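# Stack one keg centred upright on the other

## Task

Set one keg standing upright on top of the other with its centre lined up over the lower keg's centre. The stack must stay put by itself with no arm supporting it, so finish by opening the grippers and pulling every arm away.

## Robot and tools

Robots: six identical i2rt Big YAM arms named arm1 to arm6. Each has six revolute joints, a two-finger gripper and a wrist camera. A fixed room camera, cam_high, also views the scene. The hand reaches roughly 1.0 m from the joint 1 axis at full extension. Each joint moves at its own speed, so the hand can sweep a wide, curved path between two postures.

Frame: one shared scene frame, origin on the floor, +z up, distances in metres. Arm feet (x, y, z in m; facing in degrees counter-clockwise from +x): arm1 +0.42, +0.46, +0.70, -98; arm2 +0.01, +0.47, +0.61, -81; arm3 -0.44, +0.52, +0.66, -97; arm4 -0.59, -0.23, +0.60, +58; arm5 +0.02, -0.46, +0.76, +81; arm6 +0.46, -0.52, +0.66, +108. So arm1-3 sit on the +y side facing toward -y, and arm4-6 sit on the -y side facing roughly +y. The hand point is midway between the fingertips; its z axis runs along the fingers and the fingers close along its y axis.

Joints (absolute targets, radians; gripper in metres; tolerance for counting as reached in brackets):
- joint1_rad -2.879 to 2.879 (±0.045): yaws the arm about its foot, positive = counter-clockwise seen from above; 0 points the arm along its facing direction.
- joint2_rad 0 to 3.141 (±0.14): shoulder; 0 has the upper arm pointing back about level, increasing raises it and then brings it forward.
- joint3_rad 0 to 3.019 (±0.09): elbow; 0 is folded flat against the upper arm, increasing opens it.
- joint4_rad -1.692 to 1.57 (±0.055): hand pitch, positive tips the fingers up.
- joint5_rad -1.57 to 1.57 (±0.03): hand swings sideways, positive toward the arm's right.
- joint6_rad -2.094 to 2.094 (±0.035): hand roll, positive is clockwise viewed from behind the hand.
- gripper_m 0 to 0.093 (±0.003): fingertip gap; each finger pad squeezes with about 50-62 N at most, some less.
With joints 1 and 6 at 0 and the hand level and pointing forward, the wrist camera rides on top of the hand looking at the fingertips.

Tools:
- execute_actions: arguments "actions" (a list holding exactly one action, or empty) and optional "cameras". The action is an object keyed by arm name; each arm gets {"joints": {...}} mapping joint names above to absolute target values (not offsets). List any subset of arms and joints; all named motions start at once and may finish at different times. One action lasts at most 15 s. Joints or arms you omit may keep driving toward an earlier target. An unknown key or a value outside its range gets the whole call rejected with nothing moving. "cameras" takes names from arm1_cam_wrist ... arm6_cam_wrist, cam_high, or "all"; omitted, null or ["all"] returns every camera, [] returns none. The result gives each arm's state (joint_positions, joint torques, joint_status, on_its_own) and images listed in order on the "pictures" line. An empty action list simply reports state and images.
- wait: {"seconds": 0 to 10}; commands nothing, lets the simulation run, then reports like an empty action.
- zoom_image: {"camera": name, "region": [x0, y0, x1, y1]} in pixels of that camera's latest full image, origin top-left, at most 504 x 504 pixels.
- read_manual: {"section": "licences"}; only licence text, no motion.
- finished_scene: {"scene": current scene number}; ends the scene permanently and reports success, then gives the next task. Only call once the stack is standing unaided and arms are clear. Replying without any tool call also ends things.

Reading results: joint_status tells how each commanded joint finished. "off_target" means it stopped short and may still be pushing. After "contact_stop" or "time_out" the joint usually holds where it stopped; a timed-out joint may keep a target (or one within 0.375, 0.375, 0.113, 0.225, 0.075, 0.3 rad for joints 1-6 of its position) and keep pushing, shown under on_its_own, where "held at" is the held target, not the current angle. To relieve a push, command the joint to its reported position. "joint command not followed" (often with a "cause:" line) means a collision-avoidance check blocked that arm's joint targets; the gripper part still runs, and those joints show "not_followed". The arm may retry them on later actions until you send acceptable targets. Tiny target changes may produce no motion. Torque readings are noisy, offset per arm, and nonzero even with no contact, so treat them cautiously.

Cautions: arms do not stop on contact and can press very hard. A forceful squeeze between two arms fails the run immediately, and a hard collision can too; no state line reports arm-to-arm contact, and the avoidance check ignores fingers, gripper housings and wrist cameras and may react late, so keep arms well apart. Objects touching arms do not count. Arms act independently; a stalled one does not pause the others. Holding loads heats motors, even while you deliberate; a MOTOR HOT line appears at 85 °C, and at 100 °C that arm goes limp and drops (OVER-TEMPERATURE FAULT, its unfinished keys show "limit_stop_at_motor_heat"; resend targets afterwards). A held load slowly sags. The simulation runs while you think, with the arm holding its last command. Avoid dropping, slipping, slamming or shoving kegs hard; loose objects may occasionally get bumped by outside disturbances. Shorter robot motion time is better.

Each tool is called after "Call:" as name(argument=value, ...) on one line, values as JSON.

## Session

Call:
execute_actions(actions=[])

Scene clock: 0.00 s.
Joint torques (N m, as the arm reports them, + toward a larger angle): no reading
arm1.joint_positions: joint1_rad=+0.335 joint2_rad=+0.552 joint3_rad=+1.370 joint4_rad=-1.331 joint5_rad=+0.108 joint6_rad=-0.405 gripper_m=+0.094
arm1.joint_status: not commanded
arm1.hand: x=+0.4428 y=+0.2492 z=+1.2473 quat_wxyz=(-0.282, -0.424, -0.752, +0.418) (m; scene frame)
arm2.joint_positions: joint1_rad=-0.242 joint2_rad=+0.622 joint3_rad=+1.469 joint4_rad=-1.475 joint5_rad=-0.151 joint6_rad=+0.288 gripper_m=+0.095
arm2.joint_status: not commanded
arm2.hand: x=+0.0204 y=+0.2620 z=+1.1543 quat_wxyz=(-0.392, -0.713, -0.533, +0.232) (m; scene frame)
arm3.joint_positions: joint1_rad=+0.167 joint2_rad=+0.609 joint3_rad=+1.467 joint4_rad=-1.241 joint5_rad=+0.190 joint6_rad=+0.489 gripper_m=+0.095
arm3.joint_status: not commanded
arm3.hand: x=-0.4689 y=+0.2897 z=+1.2622 quat_wxyz=(-0.444, -0.729, -0.394, +0.340) (m; scene frame)
arm4.joint_positions: joint1_rad=-0.407 joint2_rad=+0.532 joint3_rad=+1.318 joint4_rad=-1.422 joint5_rad=-0.044 joint6_rad=-0.500 gripper_m=+0.094
arm4.joint_status: not commanded
arm4.hand: x=-0.4380 y=-0.1079 z=+1.1075 quat_wxyz=(-0.452, +0.478, -0.752, -0.036) (m; scene frame)
arm5.joint_positions: joint1_rad=+0.310 joint2_rad=+0.629 joint3_rad=+1.465 joint4_rad=-1.187 joint5_rad=+0.267 joint6_rad=+0.089 gripper_m=+0.095
arm5.joint_status: not commanded
arm5.hand: x=+0.0331 y=-0.2214 z=+1.3672 quat_wxyz=(-0.438, +0.536, -0.614, -0.380) (m; scene frame)
arm6.joint_positions: joint1_rad=-0.104 joint2_rad=+0.546 joint3_rad=+1.337 joint4_rad=-1.509 joint5_rad=-0.206 joint6_rad=+0.511 gripper_m=+0.094
arm6.joint_status: not commanded
arm6.hand: x=+0.3842 y=-0.3415 z=+1.1558 quat_wxyz=(-0.085, +0.572, -0.706, -0.408) (m; scene frame)
pictures: arm1_cam_wrist, arm2_cam_wrist, arm3_cam_wrist, arm4_cam_wrist, arm5_cam_wrist, arm6_cam_wrist, cam_high
Images, in order (width x height): arm1_cam_wrist 504x504, arm2_cam_wrist 504x504, arm3_cam_wrist 504x504, arm4_cam_wrist 504x504, arm5_cam_wrist 504x504, arm6_cam_wrist 504x504, cam_high 504x504.

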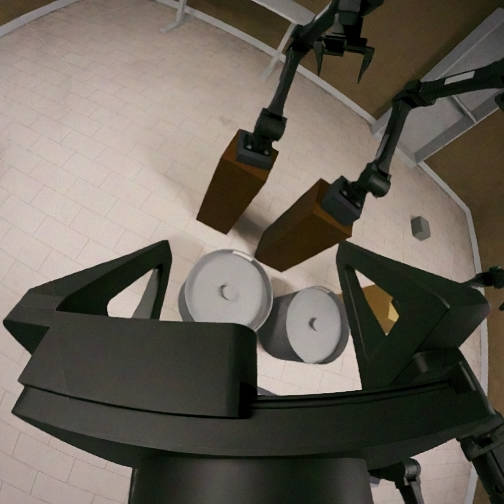

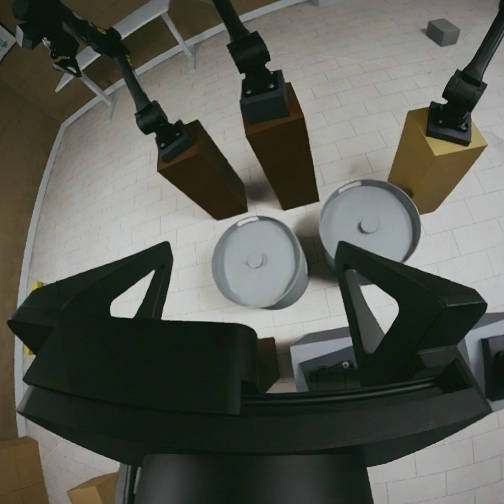

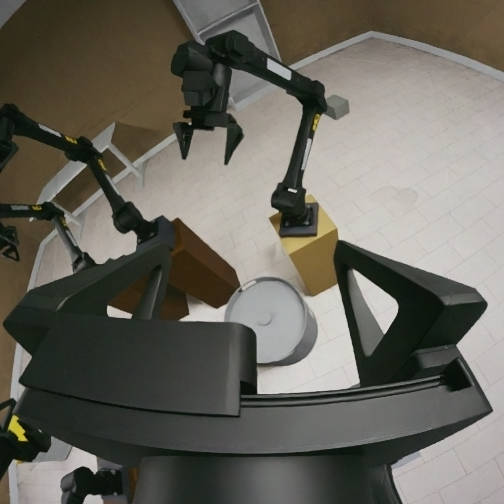

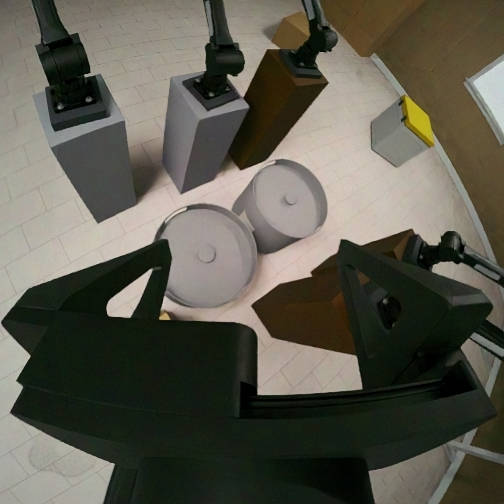

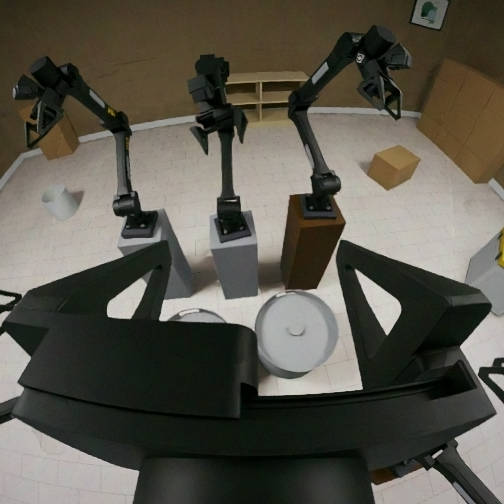

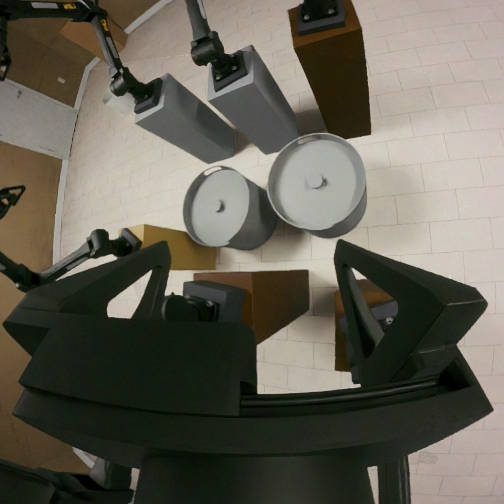

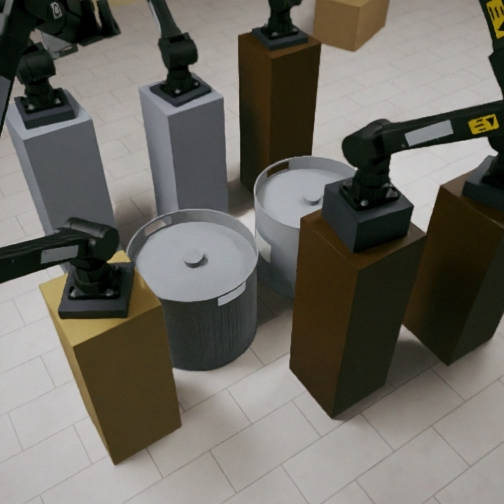

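Call:
execute_actions(actions=[{"arm1":{"joints":{"joint1_rad":-0.019,"joint2_rad":1.7,"joint3_rad":0.675,"joint4_rad":-0.8,"joint5_rad":0,"joint6_rad":-1.07}},"arm3":{"joints":{"joint1_rad":-1.5,"joint2_rad":1.2,"joint3_rad":0.6}},"arm4":{"joints":{"joint1_rad":1.6,"joint2_rad":1.5,"joint3_rad":0.8}},"arm2":{"joints":{"joint1_rad":0.24,"joint2_rad":1.5,"joint3_rad":0.67,"joint4_rad":-0.9,"joint5_rad":0,"joint6_rad":1.31}},"arm5":{"joints":{"joint1_rad":-0.181,"joint2_rad":1.8,"joint3_rad":0.888,"joint4_rad":-0.95,"joint5_rad":0,"joint6_rad":-1.26}},"arm6":{"joints":{"joint1_rad":-0.085,"joint2_rad":1.6,"joint3_rad":0.885,"joint4_rad":-1.05,"joint5_rad":0,"joint6_rad":1.137}}}], cameras=[])

Call:
execute_actions(actions=[{"arm1":{"joints":{"joint2_rad":2.372,"joint4_rad":0.135}},"arm2":{"joints":{"joint2_rad":2.064,"joint4_rad":-0.16}},"arm5":{"joints":{"joint2_rad":2.55,"joint4_rad":0.097}},"arm6":{"joints":{"joint2_rad":2.255,"joint4_rad":-0.185}}}], cameras=["arm1_cam_wrist","arm2_cam_wrist","arm5_cam_wrist","arm6_cam_wrist","cam_high"])

Scene clock: 4.40 s.
Joint torques (N m, as the arm reports them, + toward a larger angle): arm1=[ 0.46 -8.32  5.01 -0.01 -0.17 -0.05] | arm2=[-0.74 -5.65  7.72  0.59  0.03  0.19] | arm3=[-1.01 -4.78  6.44 -0.46  0.22  0.08] | arm4=[-0.93 -4.3   6.59 -0.88 -0.04 -0.01] | arm5=[  3.05 -15.62   6.27  -0.27  -0.24  -0.23] | arm6=[  1.2  -11.74   5.58  -0.05   0.17   0.1 ]
arm1.joint_positions: joint1_rad=-0.017 joint2_rad=+1.690 joint3_rad=+0.662 joint4_rad=-0.814 joint5_rad=+0.001 joint6_rad=-1.058 gripper_m=+0.094
arm1.joint_status: all done
arm1.hand: x=+0.3803 y=+0.1979 z=+0.6360 quat_wxyz=(+0.025, -0.321, -0.937, -0.135) (m; scene frame)
arm2.joint_positions: joint1_rad=+0.237 joint2_rad=+1.481 joint3_rad=+0.663 joint4_rad=-0.914 joint5_rad=-0.001 joint6_rad=+1.298 gripper_m=+0.095
arm2.joint_status: all done
arm2.hand: x=+0.1179 y=+0.2146 z=+0.5971 quat_wxyz=(+0.083, -0.941, -0.329, +0.005) (m; scene frame)
arm3.joint_positions: joint1_rad=-1.491 joint2_rad=+1.214 joint3_rad=+0.609 joint4_rad=-1.226 joint5_rad=+0.190 joint6_rad=+0.489 gripper_m=+0.095
arm3.joint_status: all done
arm3.hand: x=-0.6438 y=+0.5613 z=+0.7186 quat_wxyz=(+0.125, -0.955, +0.247, -0.109) (m; scene frame)
arm4.joint_positions: joint1_rad=+1.601 joint2_rad=+1.490 joint3_rad=+0.799 joint4_rad=-1.414 joint5_rad=-0.043 joint6_rad=-0.500 gripper_m=+0.094
arm4.joint_status: all done
arm4.hand: x=-0.7909 y=-0.1200 z=+0.6561 quat_wxyz=(+0.152, +0.962, -0.021, +0.226) (m; scene frame)
arm5.joint_positions: joint1_rad=-0.188 joint2_rad=+1.792 joint3_rad=+0.880 joint4_rad=-0.954 joint5_rad=+0.003 joint6_rad=-1.245 gripper_m=+0.095
arm5.joint_status: all done
arm5.hand: x=+0.1364 y=-0.1471 z=+0.7057 quat_wxyz=(+0.146, +0.933, -0.329, -0.002) (m; scene frame)
arm6.joint_positions: joint1_rad=-0.099 joint2_rad=+1.594 joint3_rad=+0.884 joint4_rad=-1.064 joint5_rad=-0.002 joint6_rad=+1.126 gripper_m=+0.094
arm6.joint_status: all done
arm6.hand: x=+0.3885 y=-0.1891 z=+0.6746 quat_wxyz=(+0.011, +0.321, -0.941, +0.107) (m; scene frame)
pictures: none
No camera images: the call's "cameras" was empty. Leave "cameras" out to get every camera's image.

Scene clock: 5.97 s.
Joint torques (N m, as the arm reports them, + toward a larger angle): arm1=[  0.69 -10.97  -1.13   0.67  -0.19   0.  ] | arm2=[-0.64 -9.1   2.77  0.96  0.04  0.17] | arm3=[-1.03 -4.77  6.45 -0.46  0.23  0.08] | arm4=[-0.83 -4.36  6.6  -0.99 -0.03 -0.01] | arm5=[  2.32 -17.49  -0.52   0.74  -0.2   -0.16] | arm6=[  0.47 -15.9    1.24   0.15   0.22   0.06]
arm1.joint_positions: joint1_rad=-0.017 joint2_rad=+2.363 joint3_rad=+0.674 joint4_rad=+0.120 joint5_rad=+0.001 joint6_rad=-1.059 gripper_m=+0.094
arm1.joint_status: all done
arm1.hand: x=+0.3764 y=+0.1700 z=+0.4243 quat_wxyz=(+0.000, -0.324, -0.946, -0.001) (m; scene frame)
arm2.joint_positions: joint1_rad=+0.237 joint2_rad=+2.047 joint3_rad=+0.664 joint4_rad=-0.176 joint5_rad=-0.001 joint6_rad=+1.298 gripper_m=+0.095
arm2.joint_status: all done
arm2.hand: x=+0.1381 y=+0.1671 z=+0.4193 quat_wxyz=(-0.003, -0.944, -0.330, -0.001) (m; scene frame)
arm3.joint_positions: joint1_rad=-1.491 joint2_rad=+1.214 joint3_rad=+0.609 joint4_rad=-1.226 joint5_rad=+0.190 joint6_rad=+0.489 gripper_m=+0.095
arm3.joint_status: not commanded
arm3.hand: x=-0.6438 y=+0.5613 z=+0.7186 quat_wxyz=(+0.125, -0.955, +0.247, -0.109) (m; scene frame)
arm4.joint_positions: joint1_rad=+1.601 joint2_rad=+1.490 joint3_rad=+0.799 joint4_rad=-1.414 joint5_rad=-0.043 joint6_rad=-0.500 gripper_m=+0.094
arm4.joint_status: not commanded
arm4.hand: x=-0.7909 y=-0.1200 z=+0.6561 quat_wxyz=(+0.152, +0.962, -0.021, +0.226) (m; scene frame)
arm5.joint_positions: joint1_rad=-0.188 joint2_rad=+2.543 joint3_rad=+0.885 joint4_rad=+0.084 joint5_rad=+0.003 joint6_rad=-1.245 gripper_m=+0.095
arm5.joint_status: all done
arm5.hand: x=+0.1372 y=-0.1415 z=+0.4193 quat_wxyz=(+0.001, +0.943, -0.333, +0.000) (m; scene frame)
arm6.joint_positions: joint1_rad=-0.099 joint2_rad=+2.251 joint3_rad=+0.884 joint4_rad=-0.202 joint5_rad=-0.002 joint6_rad=+1.127 gripper_m=+0.094
arm6.joint_status: all done
arm6.hand: x=+0.3796 y=-0.1407 z=+0.4186 quat_wxyz=(-0.001, +0.323, -0.947, +0.005) (m; scene frame)
pictures: arm1_cam_wrist, arm2_cam_wrist, arm5_cam_wrist, arm6_cam_wrist, cam_high
Images, in order (width x height): arm1_cam_wrist 504x504, arm2_cam_wrist 504x504, arm5_cam_wrist 504x504, arm6_cam_wrist 504x504, cam_high 504x504.

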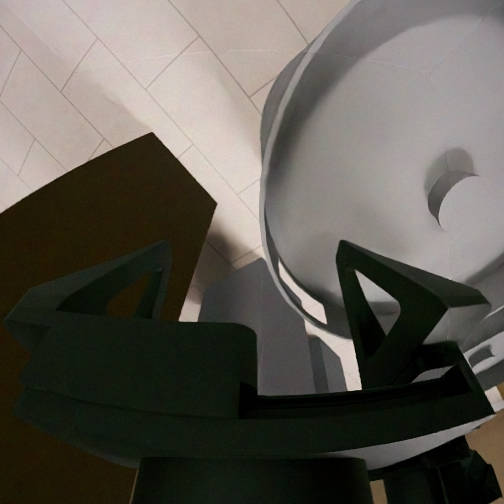

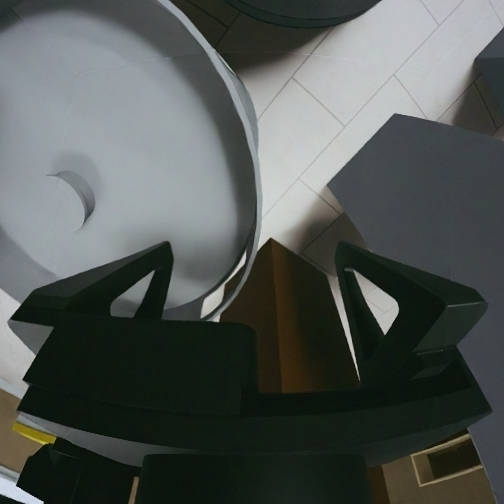

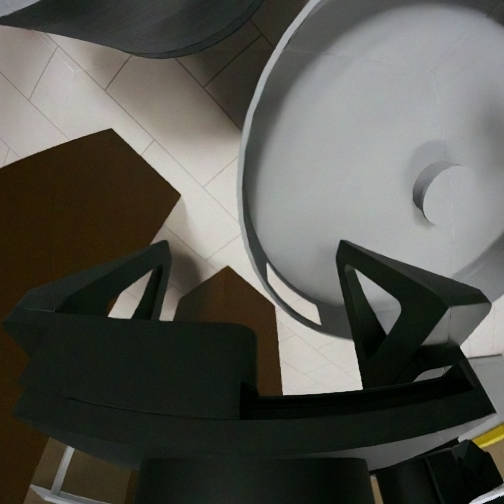

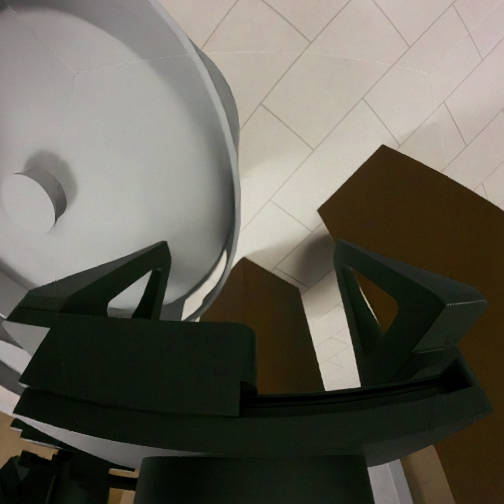

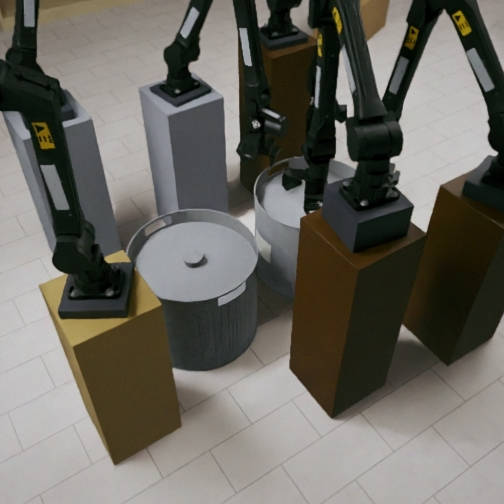

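Call:
execute_actions(actions=[{"arm1":{"joints":{"joint2_rad":2.57,"joint3_rad":0.785,"joint4_rad":0.19}},"arm2":{"joints":{"joint2_rad":2.28,"joint3_rad":0.71,"joint4_rad":-0.03}},"arm5":{"joints":{"joint2_rad":2.735,"joint3_rad":0.98,"joint4_rad":0.15}},"arm6":{"joints":{"joint2_rad":2.44,"joint3_rad":0.97,"joint4_rad":-0.12}}}], cameras=[])

Call:
execute_actions(actions=[{"arm1":{"joints":{"joint2_rad":2.72,"joint3_rad":0.893,"joint4_rad":0.252}},"arm2":{"joints":{"joint2_rad":2.43,"joint3_rad":0.775,"joint4_rad":0.082}},"arm5":{"joints":{"joint2_rad":2.86,"joint3_rad":1.082,"joint4_rad":0.207}},"arm6":{"joints":{"joint2_rad":2.565,"joint3_rad":1.055,"joint4_rad":-0.048}}}], cameras=["arm1_cam_wrist","arm2_cam_wrist","arm5_cam_wrist","arm6_cam_wrist"])

Call:
execute_actions(actions=[{"arm1":{"joints":{"gripper_m":0}},"arm2":{"joints":{"gripper_m":0}},"arm5":{"joints":{"gripper_m":0}},"arm6":{"joints":{"gripper_m":0}}}], cameras=[])

Scene clock: 8.70 s.
Joint torques (N m, as the arm reports them, + toward a larger angle): arm1=[  0.85 -11.76  -2.15   0.12  -0.19   0.  ] | arm2=[ -0.71 -10.09   0.6    0.83   0.03   0.18] | arm3=[-1.05 -4.77  6.44 -0.47  0.23  0.08] | arm4=[-0.95 -4.38  6.61 -0.98 -0.03 -0.01] | arm5=[  2.55 -18.62  -1.88   0.33  -0.22  -0.13] | arm6=[ -0.18 -16.72   0.55   0.06   0.22   0.09]
arm1.joint_positions: joint1_rad=-0.017 joint2_rad=+2.567 joint3_rad=+0.785 joint4_rad=+0.183 joint5_rad=+0.001 joint6_rad=-1.059 gripper_m=+0.094
arm1.joint_status: all done
arm1.hand: x=+0.3772 y=+0.1748 z=+0.3615 quat_wxyz=(+0.003, -0.324, -0.946, -0.016) (m; scene frame)
arm2.joint_positions: joint1_rad=+0.237 joint2_rad=+2.270 joint3_rad=+0.706 joint4_rad=-0.044 joint5_rad=-0.001 joint6_rad=+1.299 gripper_m=+0.095
arm2.joint_status: all done
arm2.hand: x=+0.1307 y=+0.1847 z=+0.3535 quat_wxyz=(+0.021, -0.944, -0.330, +0.001) (m; scene frame)
arm3.joint_positions: joint1_rad=-1.491 joint2_rad=+1.214 joint3_rad=+0.609 joint4_rad=-1.226 joint5_rad=+0.190 joint6_rad=+0.489 gripper_m=+0.095
arm3.joint_status: not commanded
arm3.hand: x=-0.6438 y=+0.5613 z=+0.7186 quat_wxyz=(+0.125, -0.955, +0.247, -0.109) (m; scene frame)
arm4.joint_positions: joint1_rad=+1.601 joint2_rad=+1.490 joint3_rad=+0.799 joint4_rad=-1.414 joint5_rad=-0.043 joint6_rad=-0.500 gripper_m=+0.094
arm4.joint_status: not commanded
arm4.hand: x=-0.7909 y=-0.1200 z=+0.6561 quat_wxyz=(+0.152, +0.962, -0.021, +0.226) (m; scene frame)
arm5.joint_positions: joint1_rad=-0.188 joint2_rad=+2.735 joint3_rad=+0.978 joint4_rad=+0.145 joint5_rad=+0.003 joint6_rad=-1.246 gripper_m=+0.095
arm5.joint_status: all done
arm5.hand: x=+0.1289 y=-0.1630 z=+0.3546 quat_wxyz=(+0.020, +0.943, -0.333, -0.001) (m; scene frame)
arm6.joint_positions: joint1_rad=-0.099 joint2_rad=+2.441 joint3_rad=+0.969 joint4_rad=-0.128 joint5_rad=-0.002 joint6_rad=+1.127 gripper_m=+0.094
arm6.joint_status: all done
arm6.hand: x=+0.3811 y=-0.1460 z=+0.3533 quat_wxyz=(+0.000, +0.322, -0.946, +0.020) (m; scene frame)
pictures: none
No camera images: the call's "cameras" was empty. Leave "cameras" out to get every camera's image.

Scene clock: 9.63 s.
Joint torques (N m, as the arm reports them, + toward a larger angle): arm1=[  0.78 -10.81  -2.62   0.12  -0.22   0.06] | arm2=[ -0.72 -10.1   -0.26   0.85   0.03   0.18] | arm3=[-0.97 -4.79  6.44 -0.46  0.23  0.07] | arm4=[-1.06 -4.48  6.58 -0.95 -0.04  0.  ] | arm5=[  2.66 -18.51  -2.01   0.81  -0.26  -0.14] | arm6=[  0.78 -16.12  -0.01   0.13   0.23   0.06]
arm1.joint_positions: joint1_rad=-0.017 joint2_rad=+2.697 joint3_rad=+0.898 joint4_rad=+0.247 joint5_rad=+0.002 joint6_rad=-1.064 gripper_m=+0.094
arm1.joint_status: all done
arm1.hand: x=+0.3738 y=+0.1536 z=+0.3155 quat_wxyz=(-0.001, -0.322, -0.947, +0.008) (m; scene frame)
arm2.joint_positions: joint1_rad=+0.237 joint2_rad=+2.412 joint3_rad=+0.773 joint4_rad=+0.069 joint5_rad=-0.001 joint6_rad=+1.299 gripper_m=+0.095
arm2.joint_status: all done
arm2.hand: x=+0.1354 y=+0.1737 z=+0.3097 quat_wxyz=(+0.003, -0.944, -0.330, +0.000) (m; scene frame)
arm3.joint_positions: joint1_rad=-1.491 joint2_rad=+1.214 joint3_rad=+0.609 joint4_rad=-1.226 joint5_rad=+0.190 joint6_rad=+0.489 gripper_m=+0.095
arm3.joint_status: not commanded
arm3.hand: x=-0.6438 y=+0.5613 z=+0.7186 quat_wxyz=(+0.125, -0.955, +0.247, -0.109) (m; scene frame)
arm4.joint_positions: joint1_rad=+1.601 joint2_rad=+1.490 joint3_rad=+0.799 joint4_rad=-1.414 joint5_rad=-0.043 joint6_rad=-0.500 gripper_m=+0.094
arm4.joint_status: not commanded
arm4.hand: x=-0.7909 y=-0.1200 z=+0.6561 quat_wxyz=(+0.152, +0.962, -0.021, +0.226) (m; scene frame)
arm5.joint_positions: joint1_rad=-0.188 joint2_rad=+2.849 joint3_rad=+1.084 joint4_rad=+0.199 joint5_rad=+0.003 joint6_rad=-1.246 gripper_m=+0.095
arm5.joint_status: all done
arm5.hand: x=+0.1346 y=-0.1472 z=+0.3120 quat_wxyz=(-0.004, +0.943, -0.333, +0.000) (m; scene frame)
arm6.joint_positions: joint1_rad=-0.099 joint2_rad=+2.545 joint3_rad=+1.056 joint4_rad=-0.055 joint5_rad=-0.001 joint6_rad=+1.130 gripper_m=+0.094
arm6.joint_status: all done
arm6.hand: x=+0.3762 y=-0.1218 z=+0.3165 quat_wxyz=(-0.003, +0.321, -0.947, -0.007) (m; scene frame)
pictures: arm1_cam_wrist, arm2_cam_wrist, arm5_cam_wrist, arm6_cam_wrist
Images, in order (width x height): arm1_cam_wrist 504x504, arm2_cam_wrist 504x504, arm5_cam_wrist 504x504, arm6_cam_wrist 504x504.

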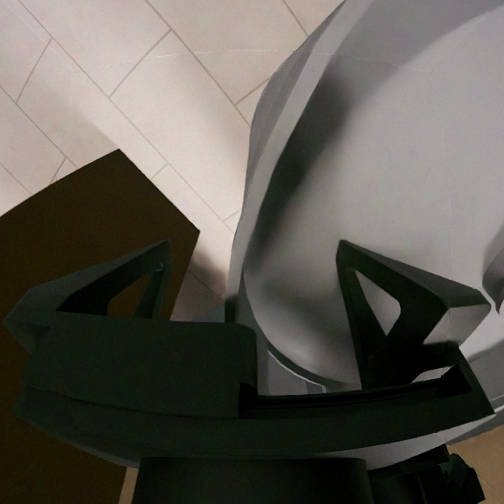

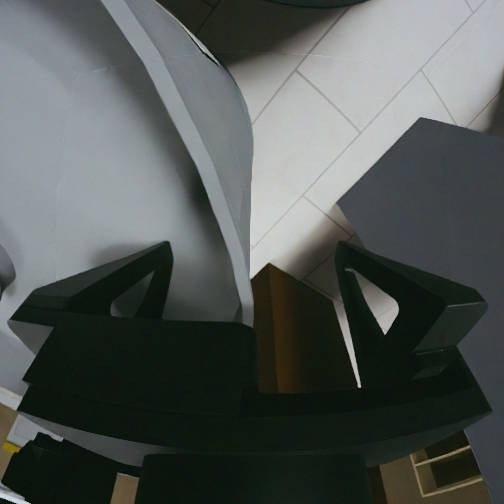

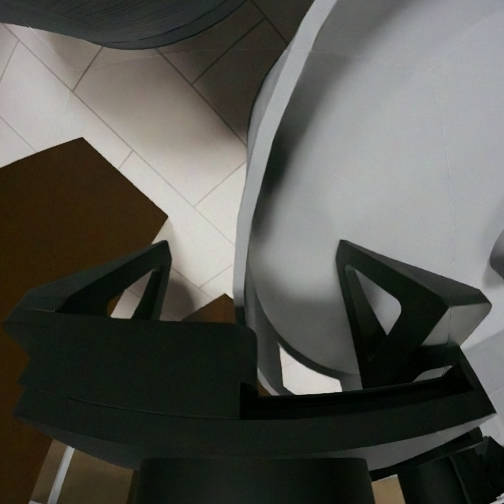

